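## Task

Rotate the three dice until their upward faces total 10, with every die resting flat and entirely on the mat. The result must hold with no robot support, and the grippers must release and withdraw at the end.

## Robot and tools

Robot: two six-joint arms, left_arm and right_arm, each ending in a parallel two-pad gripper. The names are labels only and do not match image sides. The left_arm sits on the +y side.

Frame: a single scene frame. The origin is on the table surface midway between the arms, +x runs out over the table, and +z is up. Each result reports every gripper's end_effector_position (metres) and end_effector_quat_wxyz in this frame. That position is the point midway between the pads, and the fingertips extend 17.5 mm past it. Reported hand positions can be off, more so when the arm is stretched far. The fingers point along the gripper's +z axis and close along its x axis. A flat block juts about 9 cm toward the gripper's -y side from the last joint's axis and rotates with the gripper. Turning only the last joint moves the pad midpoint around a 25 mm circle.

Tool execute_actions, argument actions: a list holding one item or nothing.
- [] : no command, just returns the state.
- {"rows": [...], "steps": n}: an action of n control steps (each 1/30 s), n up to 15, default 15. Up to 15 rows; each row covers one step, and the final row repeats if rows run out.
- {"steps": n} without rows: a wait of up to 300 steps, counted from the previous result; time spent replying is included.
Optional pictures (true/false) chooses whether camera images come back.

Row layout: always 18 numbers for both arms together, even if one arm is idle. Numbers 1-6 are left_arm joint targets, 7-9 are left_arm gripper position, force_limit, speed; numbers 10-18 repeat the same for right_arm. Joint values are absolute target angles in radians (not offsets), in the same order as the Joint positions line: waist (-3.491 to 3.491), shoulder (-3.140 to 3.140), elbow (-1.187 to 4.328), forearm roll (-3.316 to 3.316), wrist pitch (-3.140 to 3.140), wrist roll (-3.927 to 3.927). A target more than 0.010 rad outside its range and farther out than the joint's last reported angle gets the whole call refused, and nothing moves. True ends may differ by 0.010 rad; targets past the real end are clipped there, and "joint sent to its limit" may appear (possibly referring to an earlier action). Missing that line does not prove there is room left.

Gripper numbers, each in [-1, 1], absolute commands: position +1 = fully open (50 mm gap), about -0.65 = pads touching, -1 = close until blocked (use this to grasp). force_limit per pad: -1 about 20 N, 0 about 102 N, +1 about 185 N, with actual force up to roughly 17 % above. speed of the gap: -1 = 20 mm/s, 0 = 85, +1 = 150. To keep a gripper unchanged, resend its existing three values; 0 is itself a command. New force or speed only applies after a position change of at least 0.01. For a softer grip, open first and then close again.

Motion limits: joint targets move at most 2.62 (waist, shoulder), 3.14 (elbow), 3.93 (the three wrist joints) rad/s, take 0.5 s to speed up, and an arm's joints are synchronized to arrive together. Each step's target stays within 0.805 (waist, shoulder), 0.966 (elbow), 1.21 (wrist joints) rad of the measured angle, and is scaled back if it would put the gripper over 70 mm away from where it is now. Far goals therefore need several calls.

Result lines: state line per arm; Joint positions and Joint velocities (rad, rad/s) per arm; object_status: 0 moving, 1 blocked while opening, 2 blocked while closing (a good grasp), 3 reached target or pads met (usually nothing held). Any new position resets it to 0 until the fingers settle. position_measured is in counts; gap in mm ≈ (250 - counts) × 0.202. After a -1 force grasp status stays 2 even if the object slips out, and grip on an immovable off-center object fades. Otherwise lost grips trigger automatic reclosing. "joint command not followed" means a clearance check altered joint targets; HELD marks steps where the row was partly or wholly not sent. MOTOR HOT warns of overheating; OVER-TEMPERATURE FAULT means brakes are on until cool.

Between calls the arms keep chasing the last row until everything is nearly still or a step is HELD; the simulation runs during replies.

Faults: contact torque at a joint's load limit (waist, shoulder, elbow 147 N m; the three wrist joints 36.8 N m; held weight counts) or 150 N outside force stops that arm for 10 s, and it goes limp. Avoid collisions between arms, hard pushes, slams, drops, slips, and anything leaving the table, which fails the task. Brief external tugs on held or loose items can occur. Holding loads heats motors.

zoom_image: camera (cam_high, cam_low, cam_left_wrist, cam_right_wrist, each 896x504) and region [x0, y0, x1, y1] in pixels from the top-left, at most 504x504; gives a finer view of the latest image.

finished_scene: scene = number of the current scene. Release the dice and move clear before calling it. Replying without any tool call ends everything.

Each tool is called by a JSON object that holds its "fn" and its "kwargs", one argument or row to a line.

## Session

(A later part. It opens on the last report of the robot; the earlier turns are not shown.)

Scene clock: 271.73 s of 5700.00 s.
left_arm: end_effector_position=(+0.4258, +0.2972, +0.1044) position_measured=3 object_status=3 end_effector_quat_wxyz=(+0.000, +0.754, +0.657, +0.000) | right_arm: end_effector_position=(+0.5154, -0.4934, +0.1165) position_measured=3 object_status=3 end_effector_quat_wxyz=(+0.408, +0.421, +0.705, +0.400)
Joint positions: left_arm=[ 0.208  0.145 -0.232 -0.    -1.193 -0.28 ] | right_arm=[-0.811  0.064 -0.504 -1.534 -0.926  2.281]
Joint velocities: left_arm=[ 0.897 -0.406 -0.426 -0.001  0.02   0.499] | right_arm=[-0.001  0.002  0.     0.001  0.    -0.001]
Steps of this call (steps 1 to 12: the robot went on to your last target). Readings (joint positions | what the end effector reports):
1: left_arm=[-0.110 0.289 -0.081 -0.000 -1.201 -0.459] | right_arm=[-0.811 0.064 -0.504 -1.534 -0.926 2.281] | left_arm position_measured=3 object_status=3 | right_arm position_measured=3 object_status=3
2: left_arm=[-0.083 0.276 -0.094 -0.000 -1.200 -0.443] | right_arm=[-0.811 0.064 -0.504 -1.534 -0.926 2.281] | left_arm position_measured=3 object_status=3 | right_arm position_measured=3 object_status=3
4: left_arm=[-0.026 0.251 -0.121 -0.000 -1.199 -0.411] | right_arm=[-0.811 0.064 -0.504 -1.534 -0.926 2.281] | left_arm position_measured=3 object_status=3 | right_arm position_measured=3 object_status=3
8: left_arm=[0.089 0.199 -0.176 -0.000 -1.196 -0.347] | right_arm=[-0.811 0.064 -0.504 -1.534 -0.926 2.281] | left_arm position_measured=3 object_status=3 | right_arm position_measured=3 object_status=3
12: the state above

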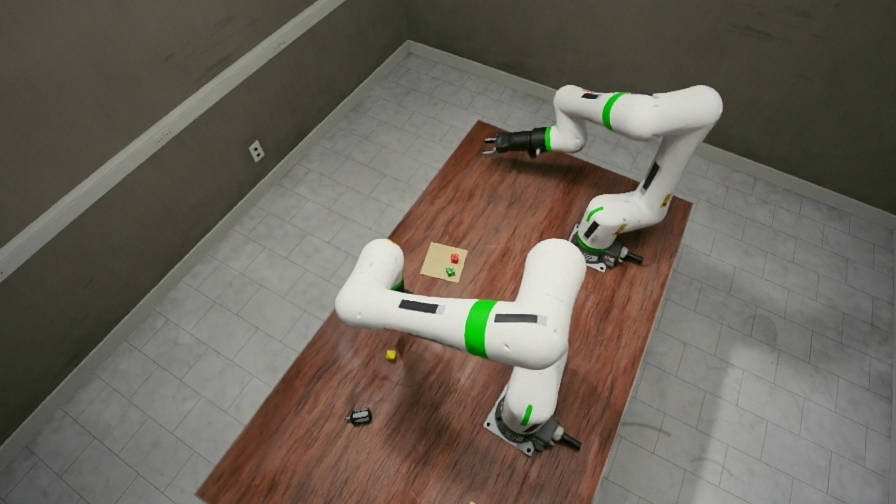

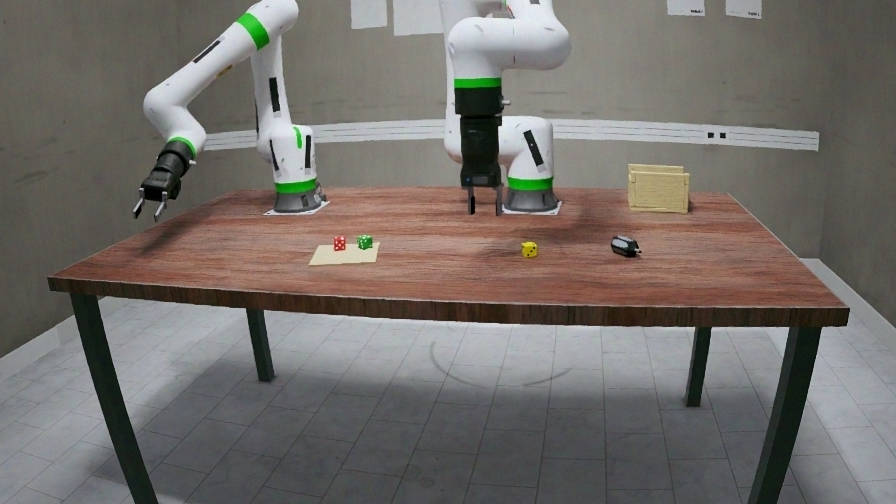

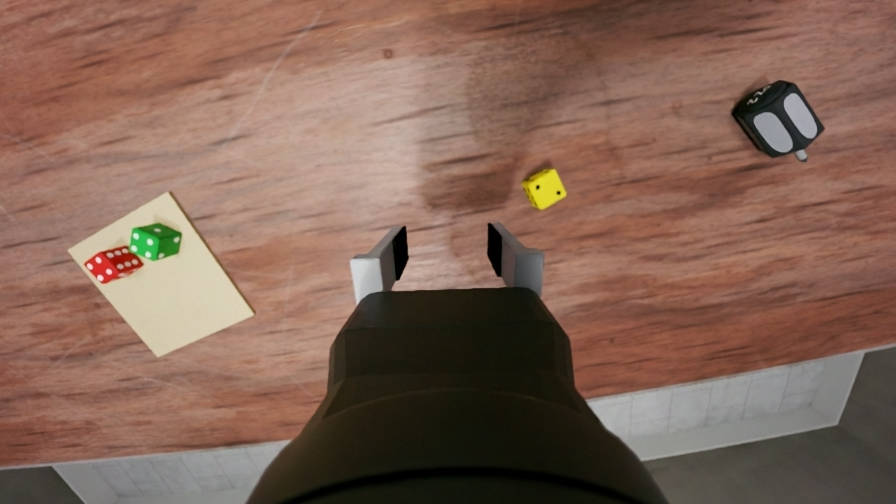

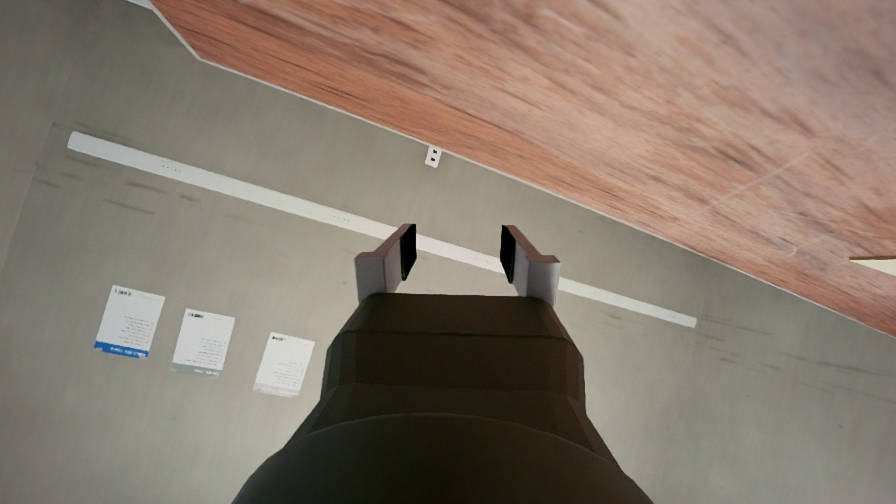

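{"fn": "execute_actions", "kwargs": {
  "actions": [
    {"rows":[[0.4505,0.1048,-0.3524,0,-1.1138,-0.005,1,-0.6,0.5,-0.811,0.064,-0.504,-1.534,-0.926,2.281,1,-0.5,0.5]],"steps":15}
  ]
}}

Scene clock: 281.20 s of 5700.00 s.
left_arm: end_effector_position=(+0.4004, +0.3884, +0.0750) position_measured=3 object_status=3 end_effector_quat_wxyz=(-0.000, +0.560, +0.828, -0.000) | right_arm: end_effector_position=(+0.5154, -0.4934, +0.1165) position_measured=3 object_status=3 end_effector_quat_wxyz=(+0.408, +0.421, +0.705, +0.400)
Joint positions: left_arm=[ 0.45   0.105 -0.352 -0.    -1.114 -0.005] | right_arm=[-0.811  0.064 -0.504 -1.534 -0.926  2.281]
Joint velocities: left_arm=[ 0.001 -0.    -0.001 -0.001  0.001  0.001] | right_arm=[ 0.002 -0.    -0.     0.003 -0.001 -0.   ]
Steps of this call (steps 1 to 30: the robot went on to your last target; steps 31 to 90: nothing new was sent; then 5.97 s passed at rest; steps 91 to 105: all 15 steps of this action). Readings (joint positions | what the end effector reports):
91: left_arm=[0.350 0.080 -0.300 -0.000 -1.190 -0.200] | right_arm=[-0.811 0.064 -0.504 -1.534 -0.926 2.281] | left_arm position_measured=3 object_status=3 | right_arm position_measured=3 object_status=3
92: left_arm=[0.353 0.080 -0.301 -0.000 -1.188 -0.194] | right_arm=[-0.811 0.064 -0.504 -1.534 -0.926 2.281] | left_arm position_measured=3 object_status=3 | right_arm position_measured=3 object_status=3
94: left_arm=[0.371 0.085 -0.311 -0.000 -1.174 -0.159] | right_arm=[-0.811 0.064 -0.504 -1.534 -0.926 2.281] | left_arm position_measured=3 object_status=3 | right_arm position_measured=3 object_status=3
98: left_arm=[0.437 0.101 -0.345 -0.000 -1.125 -0.033] | right_arm=[-0.811 0.064 -0.504 -1.534 -0.926 2.281] | left_arm position_measured=3 object_status=3 | right_arm position_measured=3 object_status=3
105: the state above

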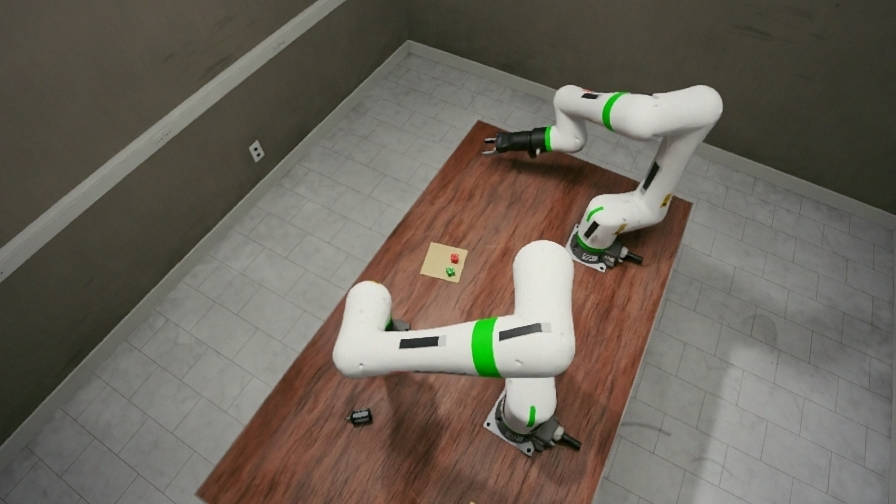

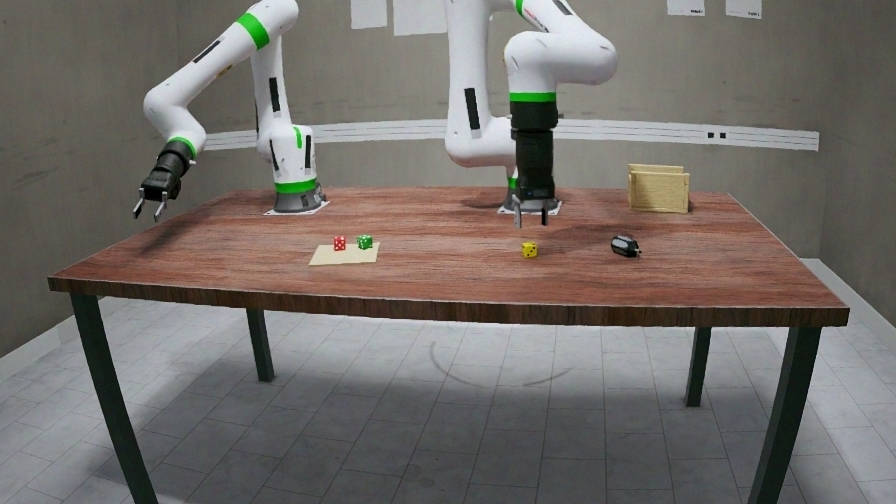

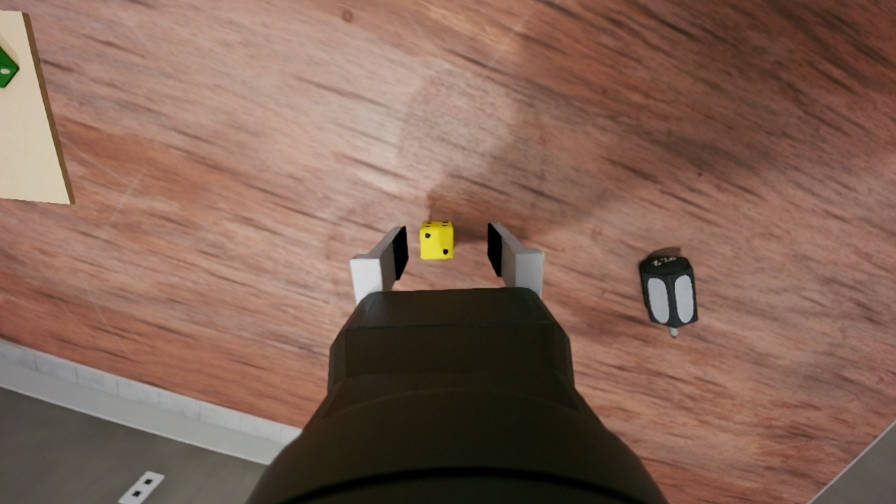

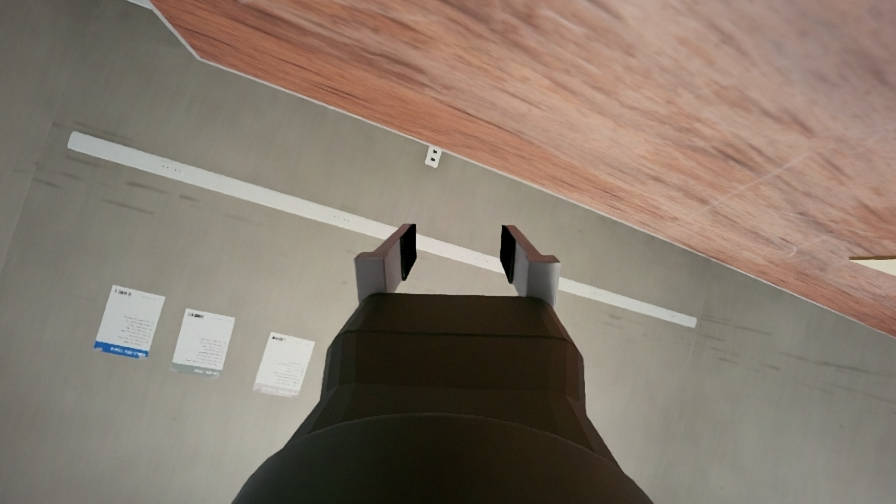

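{"fn": "execute_actions", "kwargs": {
  "actions": [
    {"rows":[[0.4345,0.1048,-0.3524,0,-1.1138,-0.005,1,-0.6,0.5,-0.811,0.064,-0.504,-1.534,-0.926,2.281,1,-0.5,0.5],[0.4345,0.1048,-0.3524,0,-1.1138,-0.005,1,-0.6,0.5,-0.811,0.064,-0.504,-1.534,-0.926,2.281,1,-0.5,0.5],[0.4345,0.1705,-0.4192,0,-0.9813,-0.005,1,-0.6,0.5,-0.811,0.064,-0.504,-1.534,-0.926,2.281,1,-0.5,0.5]],"steps":14}
  ],
  "pictures": false
}}

{"fn": "execute_actions", "kwargs": {
  "actions": [
    {"rows":[[0.4345,0.1705,-0.4192,0,-0.9813,-0.005,-1,-0.6,0.5,-0.811,0.064,-0.504,-1.534,-0.926,2.281,1,-0.5,0.5]],"steps":13}
  ],
  "pictures": false
}}

{"fn": "execute_actions", "kwargs": {
  "actions": [
    {"rows":[[0.4345,0.095,-0.34,0,-1.136,-0.005,-1,-0.6,0.5,-0.811,0.064,-0.504,-1.534,-0.926,2.281,1,-0.5,0.5]],"steps":9}
  ],
  "pictures": false
}}

{"fn": "execute_actions", "kwargs": {
  "actions": [
    {"rows":[[-0.280,0.4552,0.0983,0,-1.2141,0.676,-1,-0.6,0.5,-0.811,0.064,-0.504,-1.534,-0.926,2.281,1,-0.5,0.5]],"steps":15}
  ],
  "pictures": false
}}

{"fn": "execute_actions", "kwargs": {
  "actions": [
    {"steps":15}
  ]
}}

Scene clock: 303.57 s of 5700.00 s.
left_arm: end_effector_position=(+0.3993, +0.3810, +0.0220) position_measured=3 object_status=3 end_effector_quat_wxyz=(+0.000, +0.567, +0.824, -0.000) | right_arm: end_effector_position=(+0.5154, -0.4934, +0.1165) position_measured=3 object_status=3 end_effector_quat_wxyz=(+0.408, +0.421, +0.705, +0.400)
Joint positions: left_arm=[ 0.435  0.17  -0.419  0.    -0.981 -0.005] | right_arm=[-0.811  0.064 -0.504 -1.534 -0.926  2.281]
Joint velocities: left_arm=[ 0.    -0.     0.    -0.001  0.002  0.001] | right_arm=[ 0.002 -0.     0.001 -0.     0.001  0.001]
Steps of this call (steps 1 to 15: the robot went on to your last target; steps 16 to 90: nothing new was sent; then 18.90 s passed at rest; steps 91 to 104: all 14 steps of this action). Readings (joint positions | what the end effector reports):
91: left_arm=[0.450 0.105 -0.352 -0.000 -1.114 -0.005] | right_arm=[-0.811 0.064 -0.504 -1.534 -0.926 2.281] | left_arm position_measured=3 object_status=3 | right_arm position_measured=3 object_status=3
92: left_arm=[0.447 0.105 -0.352 0.000 -1.114 -0.005] | right_arm=[-0.811 0.064 -0.504 -1.534 -0.926 2.281] | left_arm position_measured=3 object_status=3 | right_arm position_measured=3 object_status=3
94: left_arm=[0.437 0.107 -0.355 0.000 -1.109 -0.005] | right_arm=[-0.811 0.064 -0.504 -1.534 -0.926 2.281] | left_arm position_measured=3 object_status=3 | right_arm position_measured=3 object_status=3
98: left_arm=[0.435 0.153 -0.401 0.000 -1.018 -0.005] | right_arm=[-0.811 0.064 -0.504 -1.534 -0.926 2.281] | left_arm position_measured=3 object_status=3 | right_arm position_measured=3 object_status=3
104: the state above

Scene clock: 304.00 s of 5700.00 s.
left_arm: end_effector_position=(+0.3993, +0.3810, +0.0220) position_measured=134 object_status=0 end_effector_quat_wxyz=(-0.000, +0.567, +0.824, -0.000) | right_arm: end_effector_position=(+0.5154, -0.4934, +0.1165) position_measured=3 object_status=3 end_effector_quat_wxyz=(+0.408, +0.421, +0.705, +0.400)
Joint positions: left_arm=[ 0.434  0.17  -0.419  0.    -0.981 -0.005] | right_arm=[-0.811  0.064 -0.504 -1.534 -0.926  2.281]
Joint velocities: left_arm=[-0.     0.     0.    -0.001  0.     0.   ] | right_arm=[-0.001  0.    -0.     0.001  0.     0.   ]
Steps of this call (steps 1 to 13: all 13 steps of this action). Readings (joint positions | what the end effector reports):
1: left_arm=[0.435 0.170 -0.419 0.000 -0.981 -0.005] | right_arm=[-0.811 0.064 -0.504 -1.534 -0.926 2.281] | left_arm position_measured=13 object_status=0 | right_arm position_measured=3 object_status=3
2: left_arm=[0.435 0.170 -0.419 0.000 -0.981 -0.005] | right_arm=[-0.811 0.064 -0.504 -1.534 -0.926 2.281] | left_arm position_measured=33 object_status=0 | right_arm position_measured=3 object_status=3
4: left_arm=[0.435 0.170 -0.419 0.000 -0.981 -0.005] | right_arm=[-0.811 0.064 -0.504 -1.534 -0.926 2.281] | left_arm position_measured=71 object_status=0 | right_arm position_measured=3 object_status=3
8: left_arm=[0.434 0.170 -0.419 0.000 -0.981 -0.005] | right_arm=[-0.811 0.064 -0.504 -1.534 -0.926 2.281] | left_arm position_measured=134 object_status=0 | right_arm position_measured=3 object_status=3
13: the state above

Scene clock: 304.30 s of 5700.00 s.
left_arm: end_effector_position=(+0.4012, +0.3818, +0.0832) position_measured=134 object_status=2 end_effector_quat_wxyz=(+0.000, +0.567, +0.824, +0.000) | right_arm: end_effector_position=(+0.5154, -0.4934, +0.1165) position_measured=3 object_status=3 end_effector_quat_wxyz=(+0.408, +0.421, +0.705, +0.400)
Joint positions: left_arm=[ 0.434  0.096 -0.341 -0.    -1.134 -0.005] | right_arm=[-0.811  0.064 -0.504 -1.534 -0.926  2.281]
Joint velocities: left_arm=[ 0.    -0.059  0.061  0.001 -0.121 -0.001] | right_arm=[ 0.    -0.    -0.    -0.001  0.     0.001]
Steps of this call (steps 1 to 9: all 9 steps of this action). Readings (joint positions | what the end effector reports):
1: left_arm=[0.434 0.170 -0.419 0.000 -0.981 -0.005] | right_arm=[-0.811 0.064 -0.504 -1.534 -0.926 2.281] | left_arm position_measured=134 object_status=2 | right_arm position_measured=3 object_status=3
2: left_arm=[0.434 0.168 -0.417 -0.000 -0.986 -0.005] | right_arm=[-0.811 0.064 -0.504 -1.534 -0.926 2.281] | left_arm position_measured=134 object_status=2 | right_arm position_measured=3 object_status=3
4: left_arm=[0.434 0.151 -0.399 -0.000 -1.022 -0.005] | right_arm=[-0.811 0.064 -0.504 -1.534 -0.926 2.281] | left_arm position_measured=134 object_status=2 | right_arm position_measured=3 object_status=3
8: left_arm=[0.434 0.100 -0.345 -0.000 -1.125 -0.005] | right_arm=[-0.811 0.064 -0.504 -1.534 -0.926 2.281] | left_arm position_measured=134 object_status=2 | right_arm position_measured=3 object_status=3
9: the state above

Scene clock: 304.80 s of 5700.00 s.
left_arm: end_effector_position=(+0.4606, +0.2399, +0.0857) position_measured=134 object_status=2 end_effector_quat_wxyz=(-0.000, +0.573, +0.819, -0.000) | right_arm: end_effector_position=(+0.5154, -0.4934, +0.1165) position_measured=3 object_status=3 end_effector_quat_wxyz=(+0.408, +0.421, +0.705, +0.400)
Joint positions: left_arm=[ 0.107  0.261 -0.139 -0.    -1.172  0.307] | right_arm=[-0.811  0.064 -0.504 -1.534 -0.926  2.281]
Joint velocities: left_arm=[-0.791  0.397  0.487 -0.001 -0.087  0.749] | right_arm=[ 0.    -0.001  0.    -0.     0.001 -0.   ]
Steps of this call (steps 1 to 15: all 15 steps of this action). Readings (joint positions | what the end effector reports):
1: left_arm=[0.434 0.095 -0.340 -0.000 -1.135 -0.005] | right_arm=[-0.811 0.064 -0.504 -1.534 -0.926 2.281] | left_arm position_measured=134 object_status=2 | right_arm position_measured=3 object_status=3
2: left_arm=[0.431 0.097 -0.338 -0.000 -1.136 -0.001] | right_arm=[-0.811 0.064 -0.504 -1.534 -0.926 2.281] | left_arm position_measured=134 object_status=2 | right_arm position_measured=3 object_status=3
4: left_arm=[0.407 0.110 -0.323 -0.000 -1.139 0.021] | right_arm=[-0.811 0.064 -0.504 -1.534 -0.926 2.281] | left_arm position_measured=134 object_status=2 | right_arm position_measured=3 object_status=3
8: left_arm=[0.300 0.164 -0.258 -0.000 -1.150 0.123] | right_arm=[-0.811 0.064 -0.504 -1.534 -0.926 2.281] | left_arm position_measured=134 object_status=2 | right_arm position_measured=3 object_status=3
15: the state above

Scene clock: 305.30 s of 5700.00 s.
left_arm: end_effector_position=(+0.4613, +0.0404, +0.0759) position_measured=134 object_status=2 end_effector_quat_wxyz=(-0.000, +0.580, +0.814, -0.000) | right_arm: end_effector_position=(+0.5154, -0.4934, +0.1165) position_measured=3 object_status=3 end_effector_quat_wxyz=(+0.408, +0.421, +0.705, +0.400)
Joint positions: left_arm=[-0.261  0.445  0.086  0.    -1.212  0.657] | right_arm=[-0.811  0.064 -0.504 -1.534 -0.926  2.281]
Joint velocities: left_arm=[-0.411  0.206  0.253  0.    -0.045  0.388] | right_arm=[ 0.001  0.     0.    -0.001  0.     0.   ]
Steps of this call (steps 1 to 15: the robot went on to your last target). Readings (joint positions | what the end effector reports):
1: left_arm=[0.081 0.274 -0.123 -0.000 -1.175 0.332] | right_arm=[-0.811 0.064 -0.504 -1.534 -0.926 2.281] | left_arm position_measured=134 object_status=2 | right_arm position_measured=3 object_status=3
2: left_arm=[0.054 0.287 -0.107 -0.000 -1.177 0.357] | right_arm=[-0.811 0.064 -0.504 -1.534 -0.926 2.281] | left_arm position_measured=134 object_status=2 | right_arm position_measured=3 object_status=3
4: left_arm=[0.002 0.314 -0.075 -0.000 -1.183 0.407] | right_arm=[-0.811 0.064 -0.504 -1.534 -0.926 2.281] | left_arm position_measured=134 object_status=2 | right_arm position_measured=3 object_status=3
8: left_arm=[-0.101 0.365 -0.012 -0.000 -1.194 0.505] | right_arm=[-0.811 0.064 -0.504 -1.534 -0.926 2.281] | left_arm position_measured=134 object_status=2 | right_arm position_measured=3 object_status=3
15: the state above

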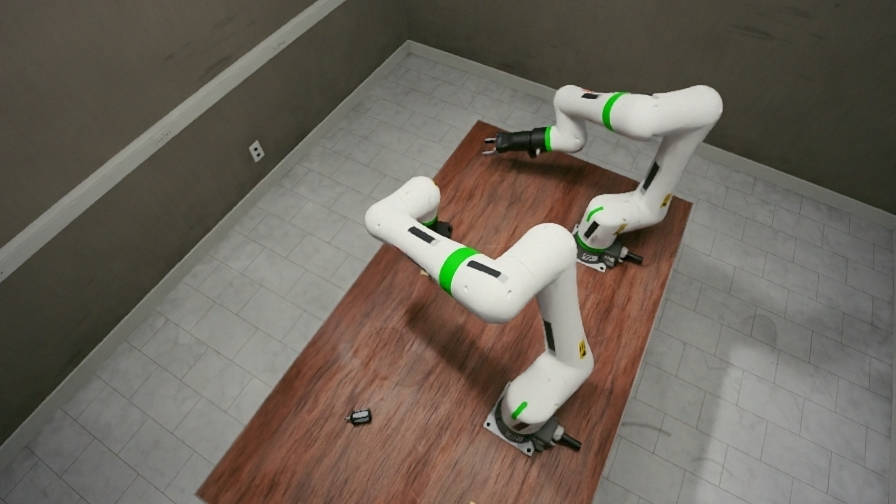

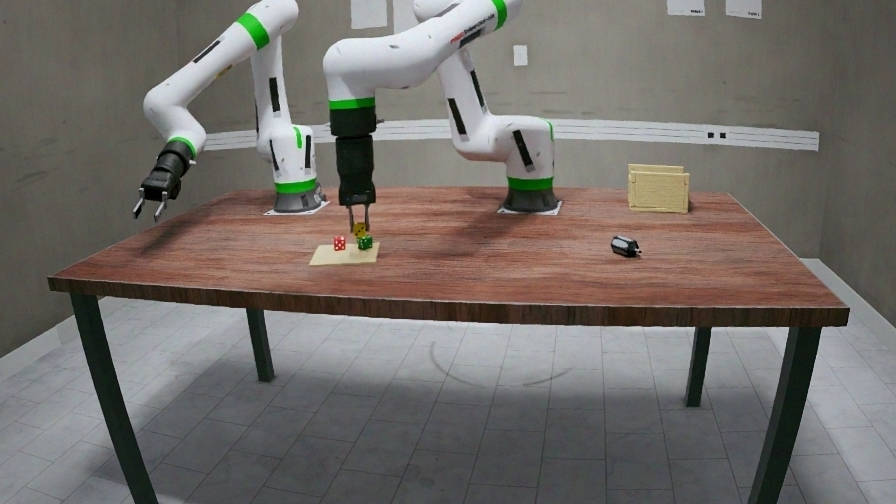

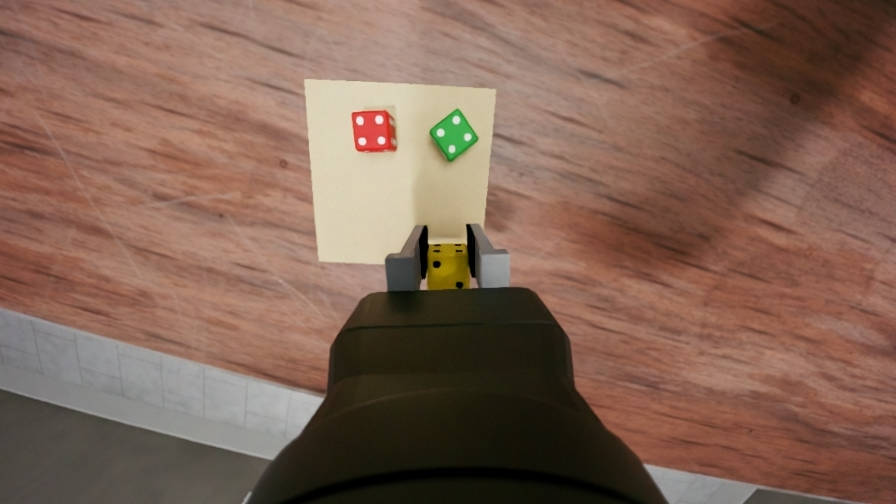

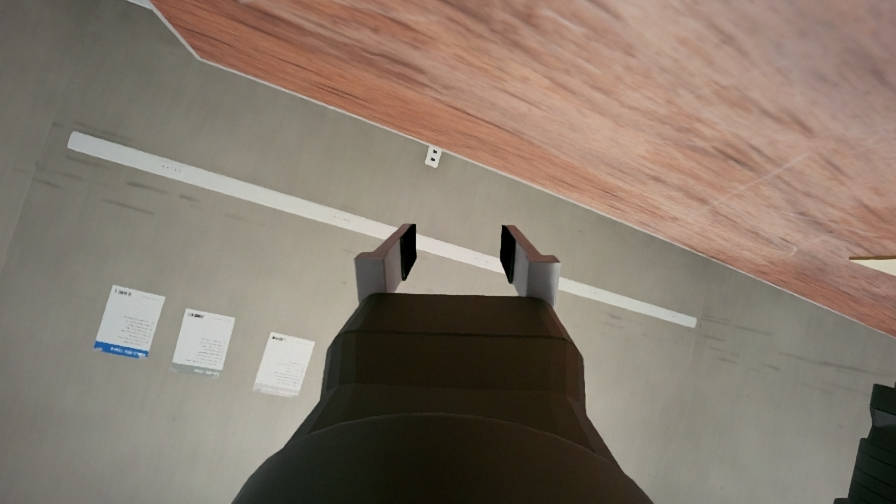

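{"fn": "execute_actions", "kwargs": {
  "actions": [
    {"rows":[[-0.3506,0.4956,0.1575,0,-1.2329,0.7466,-1,-0.6,0.5,-0.811,0.064,-0.504,-1.534,-0.926,2.281,1,-0.5,0.5]],"steps":12}
  ]
}}

Scene clock: 317.43 s of 5700.00 s.
left_arm: end_effector_position=(+0.4513, -0.0124, +0.0750) position_measured=134 object_status=2 end_effector_quat_wxyz=(-0.000, +0.581, +0.814, +0.000) | right_arm: end_effector_position=(+0.5154, -0.4934, +0.1165) position_measured=3 object_status=3 end_effector_quat_wxyz=(+0.408, +0.421, +0.705, +0.400)
Joint positions: left_arm=[-0.35   0.496  0.157 -0.    -1.233  0.747] | right_arm=[-0.811  0.064 -0.504 -1.534 -0.926  2.281]
Joint velocities: left_arm=[-0.     0.     0.002  0.001  0.001  0.   ] | right_arm=[-0.001 -0.     0.    -0.     0.    -0.001]
Steps of this call (steps 1 to 30: the robot went on to your last target; steps 31 to 90: nothing new was sent; then 8.73 s passed at rest; steps 91 to 102: all 12 steps of this action). Readings (joint positions | what the end effector reports):
91: left_arm=[-0.280 0.455 0.098 -0.000 -1.214 0.676] | right_arm=[-0.811 0.064 -0.504 -1.534 -0.926 2.281] | left_arm position_measured=134 object_status=2 | right_arm position_measured=3 object_status=3
92: left_arm=[-0.283 0.457 0.101 -0.000 -1.215 0.680] | right_arm=[-0.811 0.064 -0.504 -1.534 -0.926 2.281] | left_arm position_measured=134 object_status=2 | right_arm position_measured=3 object_status=3
94: left_arm=[-0.307 0.471 0.121 -0.000 -1.221 0.703] | right_arm=[-0.811 0.064 -0.504 -1.534 -0.926 2.281] | left_arm position_measured=134 object_status=2 | right_arm position_measured=3 object_status=3
98: left_arm=[-0.350 0.495 0.157 -0.000 -1.233 0.746] | right_arm=[-0.811 0.064 -0.504 -1.534 -0.926 2.281] | left_arm position_measured=134 object_status=2 | right_arm position_measured=3 object_status=3
102: the state above

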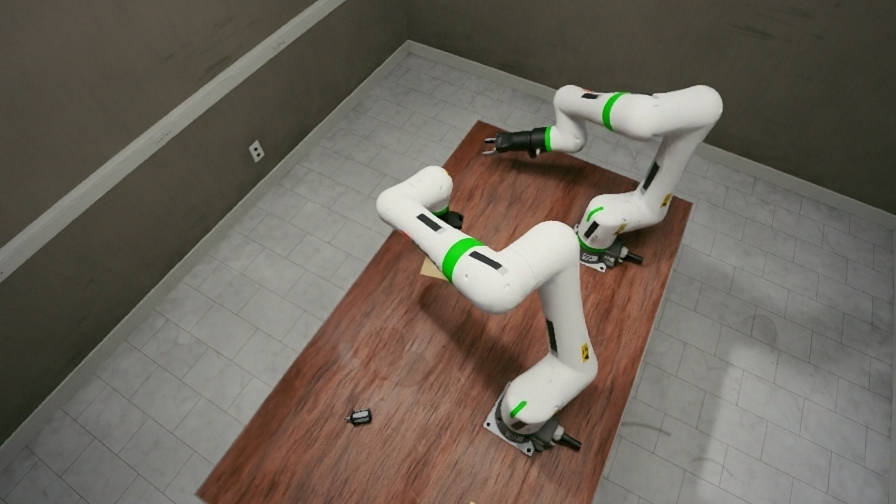

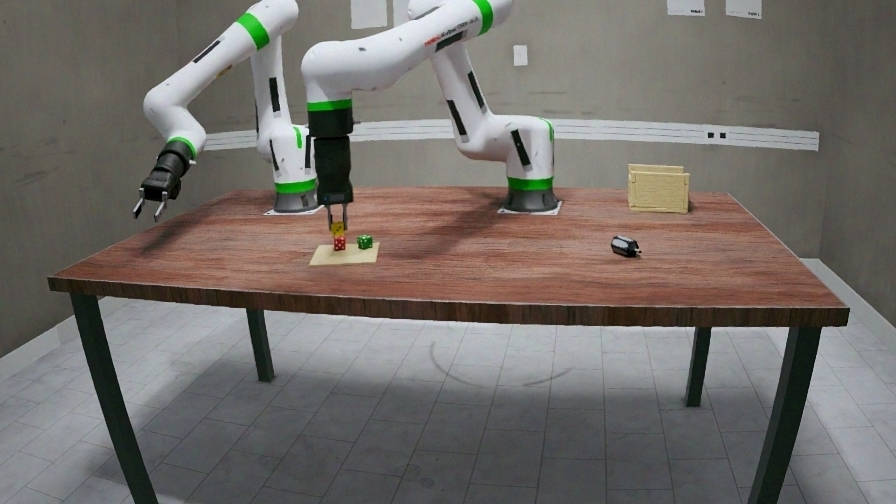

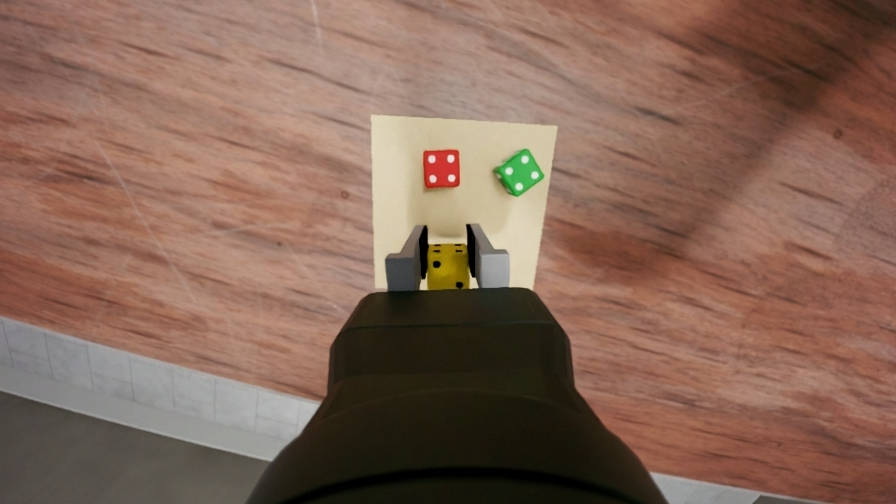

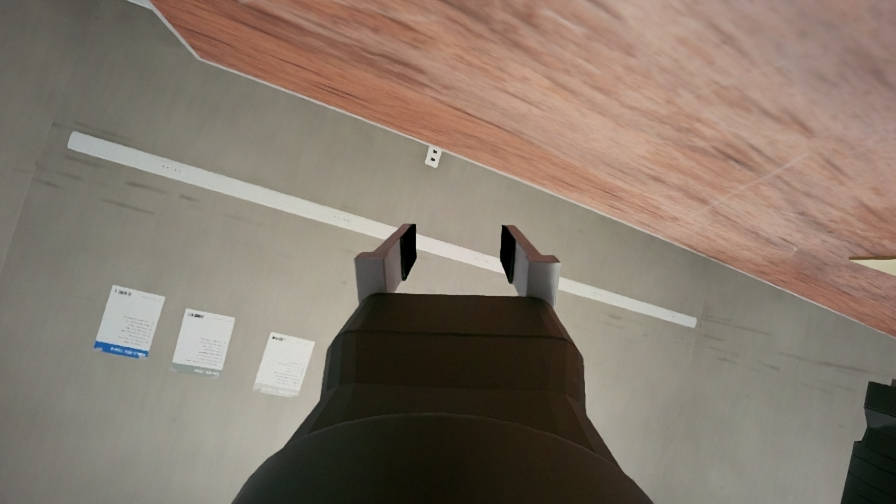

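{"fn": "execute_actions", "kwargs": {
  "actions": [
    {"rows":[[-0.3506,0.5424,0.1023,0,-1.1309,0.7466,-1,-0.6,0.5,-0.811,0.064,-0.504,-1.534,-0.926,2.281,1,-0.5,0.5]],"steps":12}
  ],
  "pictures": false
}}

{"fn": "execute_actions", "kwargs": {
  "actions": [
    {"rows":[[-0.3506,0.5424,0.1023,0,-1.1309,0.7466,0.8,-0.6,0.5,-0.811,0.064,-0.504,-1.534,-0.926,2.281,1,-0.5,0.5]],"steps":7}
  ],
  "pictures": false
}}

{"fn": "execute_actions", "kwargs": {
  "actions": [
    {"rows":[[-0.3506,0.4956,0.1575,0,-1.2329,0.7466,0.8,-0.6,0.5,-0.811,0.064,-0.504,-1.534,-0.926,2.281,1,-0.5,0.5]],"steps":8}
  ],
  "pictures": false
}}

{"fn": "execute_actions", "kwargs": {
  "actions": [
    {"rows":[[-0.2,0.2,0.0,0,-1.37,0.7466,0.8,-0.6,0.5,-0.811,0.064,-0.504,-1.534,-0.926,2.281,1,-0.5,0.5]],"steps":15}
  ],
  "pictures": false
}}

{"fn": "execute_actions", "kwargs": {
  "actions": [
    {"steps":8}
  ]
}}

Scene clock: 328.17 s of 5700.00 s.
left_arm: end_effector_position=(+0.4513, -0.0126, +0.0252) position_measured=134 object_status=2 end_effector_quat_wxyz=(+0.000, +0.581, +0.814, -0.000) | right_arm: end_effector_position=(+0.5154, -0.4934, +0.1165) position_measured=3 object_status=3 end_effector_quat_wxyz=(+0.408, +0.421, +0.705, +0.400)
Joint positions: left_arm=[-0.351  0.542  0.103  0.    -1.131  0.747] | right_arm=[-0.811  0.064 -0.504 -1.534 -0.926  2.281]
Joint velocities: left_arm=[-0.     0.    -0.004  0.001  0.003 -0.   ] | right_arm=[-0.002  0.001 -0.001  0.001  0.001 -0.002]
Steps of this call (steps 1 to 15: the robot went on to your last target; steps 16 to 90: nothing new was sent; then 7.33 s passed at rest; steps 91 to 102: all 12 steps of this action). Readings (joint positions | what the end effector reports):
91: left_arm=[-0.351 0.496 0.157 0.000 -1.233 0.747] | right_arm=[-0.811 0.064 -0.504 -1.534 -0.926 2.281] | left_arm position_measured=134 object_status=2 | right_arm position_measured=3 object_status=3
92: left_arm=[-0.351 0.498 0.155 0.000 -1.228 0.747] | right_arm=[-0.811 0.064 -0.504 -1.534 -0.926 2.281] | left_arm position_measured=134 object_status=2 | right_arm position_measured=3 object_status=3
94: left_arm=[-0.351 0.514 0.136 0.000 -1.192 0.747] | right_arm=[-0.811 0.064 -0.504 -1.534 -0.926 2.281] | left_arm position_measured=134 object_status=2 | right_arm position_measured=3 object_status=3
98: left_arm=[-0.351 0.542 0.103 0.000 -1.132 0.747] | right_arm=[-0.811 0.064 -0.504 -1.534 -0.926 2.281] | left_arm position_measured=134 object_status=2 | right_arm position_measured=3 object_status=3
102: the state above

Scene clock: 328.40 s of 5700.00 s.
left_arm: end_effector_position=(+0.4513, -0.0126, +0.0249) position_measured=32 object_status=0 end_effector_quat_wxyz=(+0.000, +0.581, +0.814, +0.000) | right_arm: end_effector_position=(+0.5154, -0.4934, +0.1165) position_measured=3 object_status=3 end_effector_quat_wxyz=(+0.408, +0.421, +0.705, +0.400)
Joint positions: left_arm=[-0.351  0.542  0.102 -0.    -1.131  0.747] | right_arm=[-0.811  0.064 -0.504 -1.534 -0.926  2.281]
Joint velocities: left_arm=[-0.    -0.    -0.    -0.    -0.001  0.   ] | right_arm=[-0.001  0.001  0.    -0.001 -0.     0.001]
Steps of this call (steps 1 to 7: all 7 steps of this action). Readings (joint positions | what the end effector reports):
1: left_arm=[-0.351 0.542 0.103 0.000 -1.131 0.747] | right_arm=[-0.811 0.064 -0.504 -1.534 -0.926 2.281] | left_arm position_measured=124 object_status=0 | right_arm position_measured=3 object_status=3
2: left_arm=[-0.351 0.542 0.102 -0.000 -1.131 0.747] | right_arm=[-0.811 0.064 -0.504 -1.534 -0.926 2.281] | left_arm position_measured=105 object_status=0 | right_arm position_measured=3 object_status=3
4: left_arm=[-0.351 0.542 0.102 -0.000 -1.131 0.747] | right_arm=[-0.811 0.064 -0.504 -1.534 -0.926 2.281] | left_arm position_measured=66 object_status=0 | right_arm position_measured=3 object_status=3
7: the state above

Scene clock: 328.67 s of 5700.00 s.
left_arm: end_effector_position=(+0.4514, -0.0126, +0.0748) position_measured=32 object_status=3 end_effector_quat_wxyz=(+0.000, +0.581, +0.814, +0.000) | right_arm: end_effector_position=(+0.5154, -0.4934, +0.1165) position_measured=3 object_status=3 end_effector_quat_wxyz=(+0.408, +0.421, +0.705, +0.400)
Joint positions: left_arm=[-0.351  0.496  0.157 -0.    -1.232  0.747] | right_arm=[-0.811  0.064 -0.504 -1.534 -0.926  2.281]
Joint velocities: left_arm=[-0.    -0.021  0.027 -0.001 -0.051  0.   ] | right_arm=[-0.     0.001  0.     0.002  0.001  0.   ]
Steps of this call (steps 1 to 8: all 8 steps of this action). Readings (joint positions | what the end effector reports):
1: left_arm=[-0.351 0.542 0.102 -0.000 -1.131 0.747] | right_arm=[-0.811 0.064 -0.504 -1.534 -0.926 2.281] | left_arm position_measured=32 object_status=0 | right_arm position_measured=3 object_status=3
2: left_arm=[-0.351 0.541 0.104 -0.000 -1.135 0.747] | right_arm=[-0.811 0.064 -0.504 -1.534 -0.926 2.281] | left_arm position_measured=32 object_status=0 | right_arm position_measured=3 object_status=3
4: left_arm=[-0.351 0.526 0.122 -0.000 -1.169 0.747] | right_arm=[-0.811 0.064 -0.504 -1.534 -0.926 2.281] | left_arm position_measured=32 object_status=0 | right_arm position_measured=3 object_status=3
8: the state above

Scene clock: 329.17 s of 5700.00 s.
left_arm: end_effector_position=(+0.4089, +0.0855, +0.1711) position_measured=32 object_status=3 end_effector_quat_wxyz=(+0.000, +0.520, +0.854, +0.000) | right_arm: end_effector_position=(+0.5154, -0.4934, +0.1165) position_measured=3 object_status=3 end_effector_quat_wxyz=(+0.408, +0.421, +0.705, +0.400)
Joint positions: left_arm=[-0.204  0.208  0.004 -0.    -1.366  0.747] | right_arm=[-0.811  0.064 -0.504 -1.534 -0.926  2.281]
Joint velocities: left_arm=[ 0.135 -0.264 -0.14   0.002 -0.122  0.   ] | right_arm=[ 0.    -0.     0.     0.001 -0.    -0.002]
Steps of this call (steps 1 to 15: all 15 steps of this action). Readings (joint positions | what the end effector reports):
1: left_arm=[-0.351 0.495 0.157 -0.000 -1.233 0.747] | right_arm=[-0.811 0.064 -0.504 -1.534 -0.926 2.281] | left_arm position_measured=32 object_status=3 | right_arm position_measured=3 object_status=3
2: left_arm=[-0.349 0.492 0.155 -0.000 -1.234 0.747] | right_arm=[-0.811 0.064 -0.504 -1.534 -0.926 2.281] | left_arm position_measured=32 object_status=3 | right_arm position_measured=3 object_status=3
4: left_arm=[-0.337 0.469 0.142 -0.000 -1.246 0.747] | right_arm=[-0.811 0.064 -0.504 -1.534 -0.926 2.281] | left_arm position_measured=32 object_status=3 | right_arm position_measured=3 object_status=3
8: left_arm=[-0.284 0.365 0.087 -0.000 -1.294 0.747] | right_arm=[-0.811 0.064 -0.504 -1.534 -0.926 2.281] | left_arm position_measured=32 object_status=3 | right_arm position_measured=3 object_status=3
15: the state above

Scene clock: 329.43 s of 5700.00 s.
left_arm: end_effector_position=(+0.4072, +0.0881, +0.1733) position_measured=32 object_status=3 end_effector_quat_wxyz=(+0.000, +0.518, +0.856, +0.000) | right_arm: end_effector_position=(+0.5154, -0.4934, +0.1165) position_measured=3 object_status=3 end_effector_quat_wxyz=(+0.408, +0.421, +0.705, +0.400)
Joint positions: left_arm=[-0.2    0.2    0.     0.    -1.37   0.747] | right_arm=[-0.811  0.064 -0.504 -1.534 -0.926  2.281]
Joint velocities: left_arm=[ 0.    -0.001  0.001 -0.001 -0.001 -0.   ] | right_arm=[ 0.001 -0.    -0.001 -0.002 -0.    -0.002]
Steps of this call (steps 1 to 8: the robot went on to your last target). Readings (joint positions | what the end effector reports):
1: left_arm=[-0.201 0.202 0.001 -0.000 -1.369 0.747] | right_arm=[-0.811 0.064 -0.504 -1.534 -0.926 2.281] | left_arm position_measured=32 object_status=3 | right_arm position_measured=3 object_status=3
2: left_arm=[-0.200 0.200 0.000 0.000 -1.370 0.747] | right_arm=[-0.811 0.064 -0.504 -1.534 -0.926 2.281] | left_arm position_measured=32 object_status=3 | right_arm position_measured=3 object_status=3
4: left_arm=[-0.200 0.200 0.000 0.000 -1.370 0.747] | right_arm=[-0.811 0.064 -0.504 -1.534 -0.926 2.281] | left_arm position_measured=32 object_status=3 | right_arm position_measured=3 object_status=3
8: the state above

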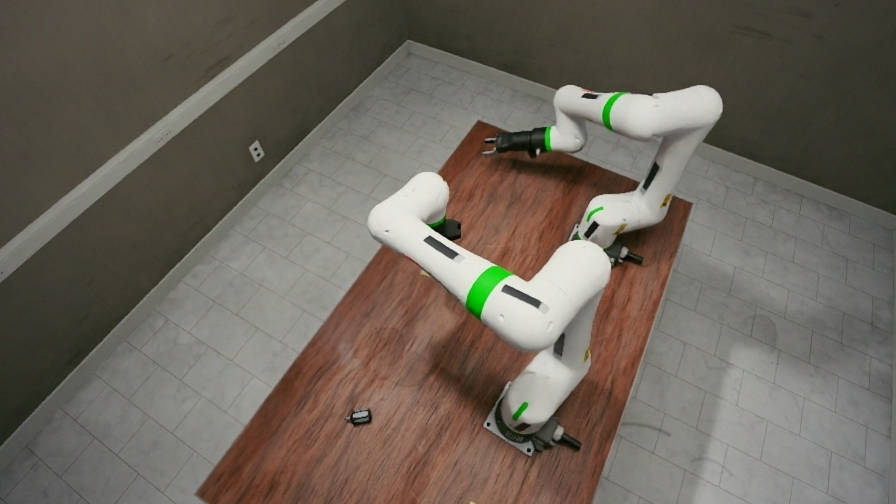

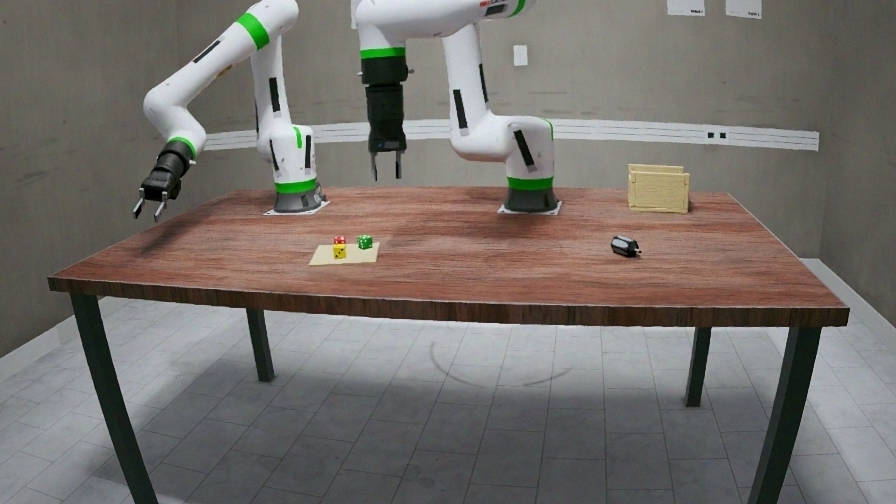

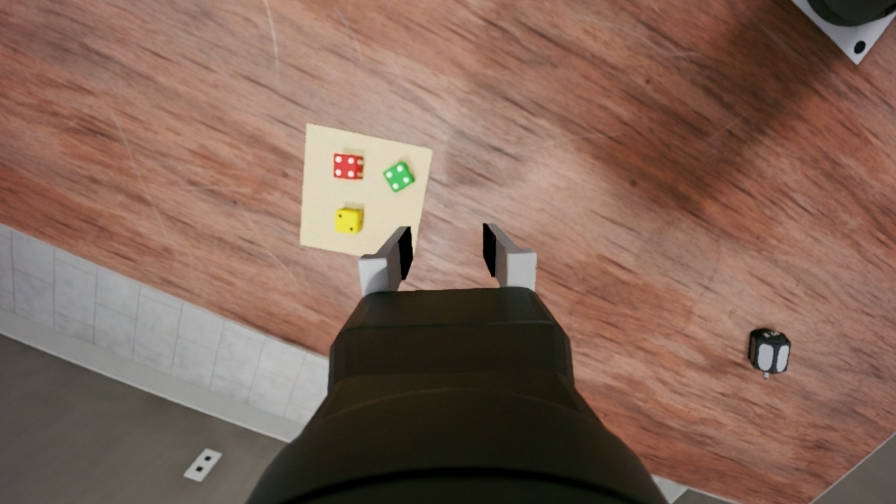

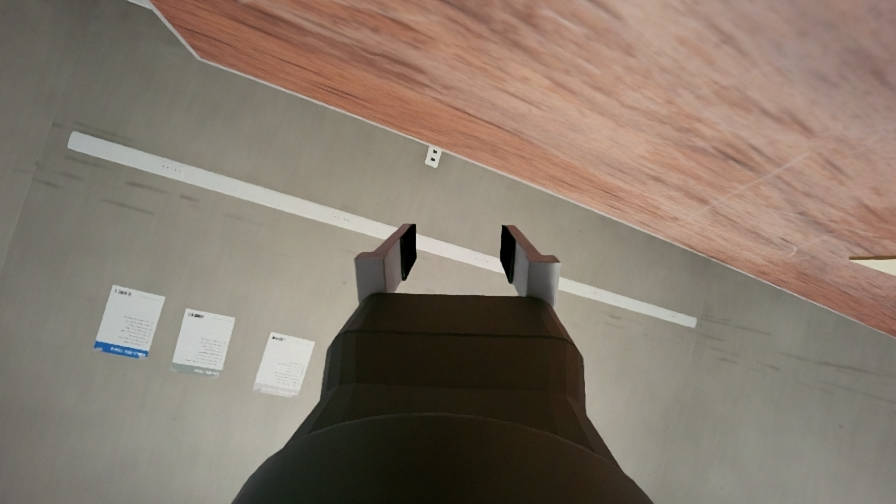

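4+4+2=10, all on the mat.

{"fn": "finished_scene", "kwargs": {
  "scene": 2
}}

The scene is finished: the task was done.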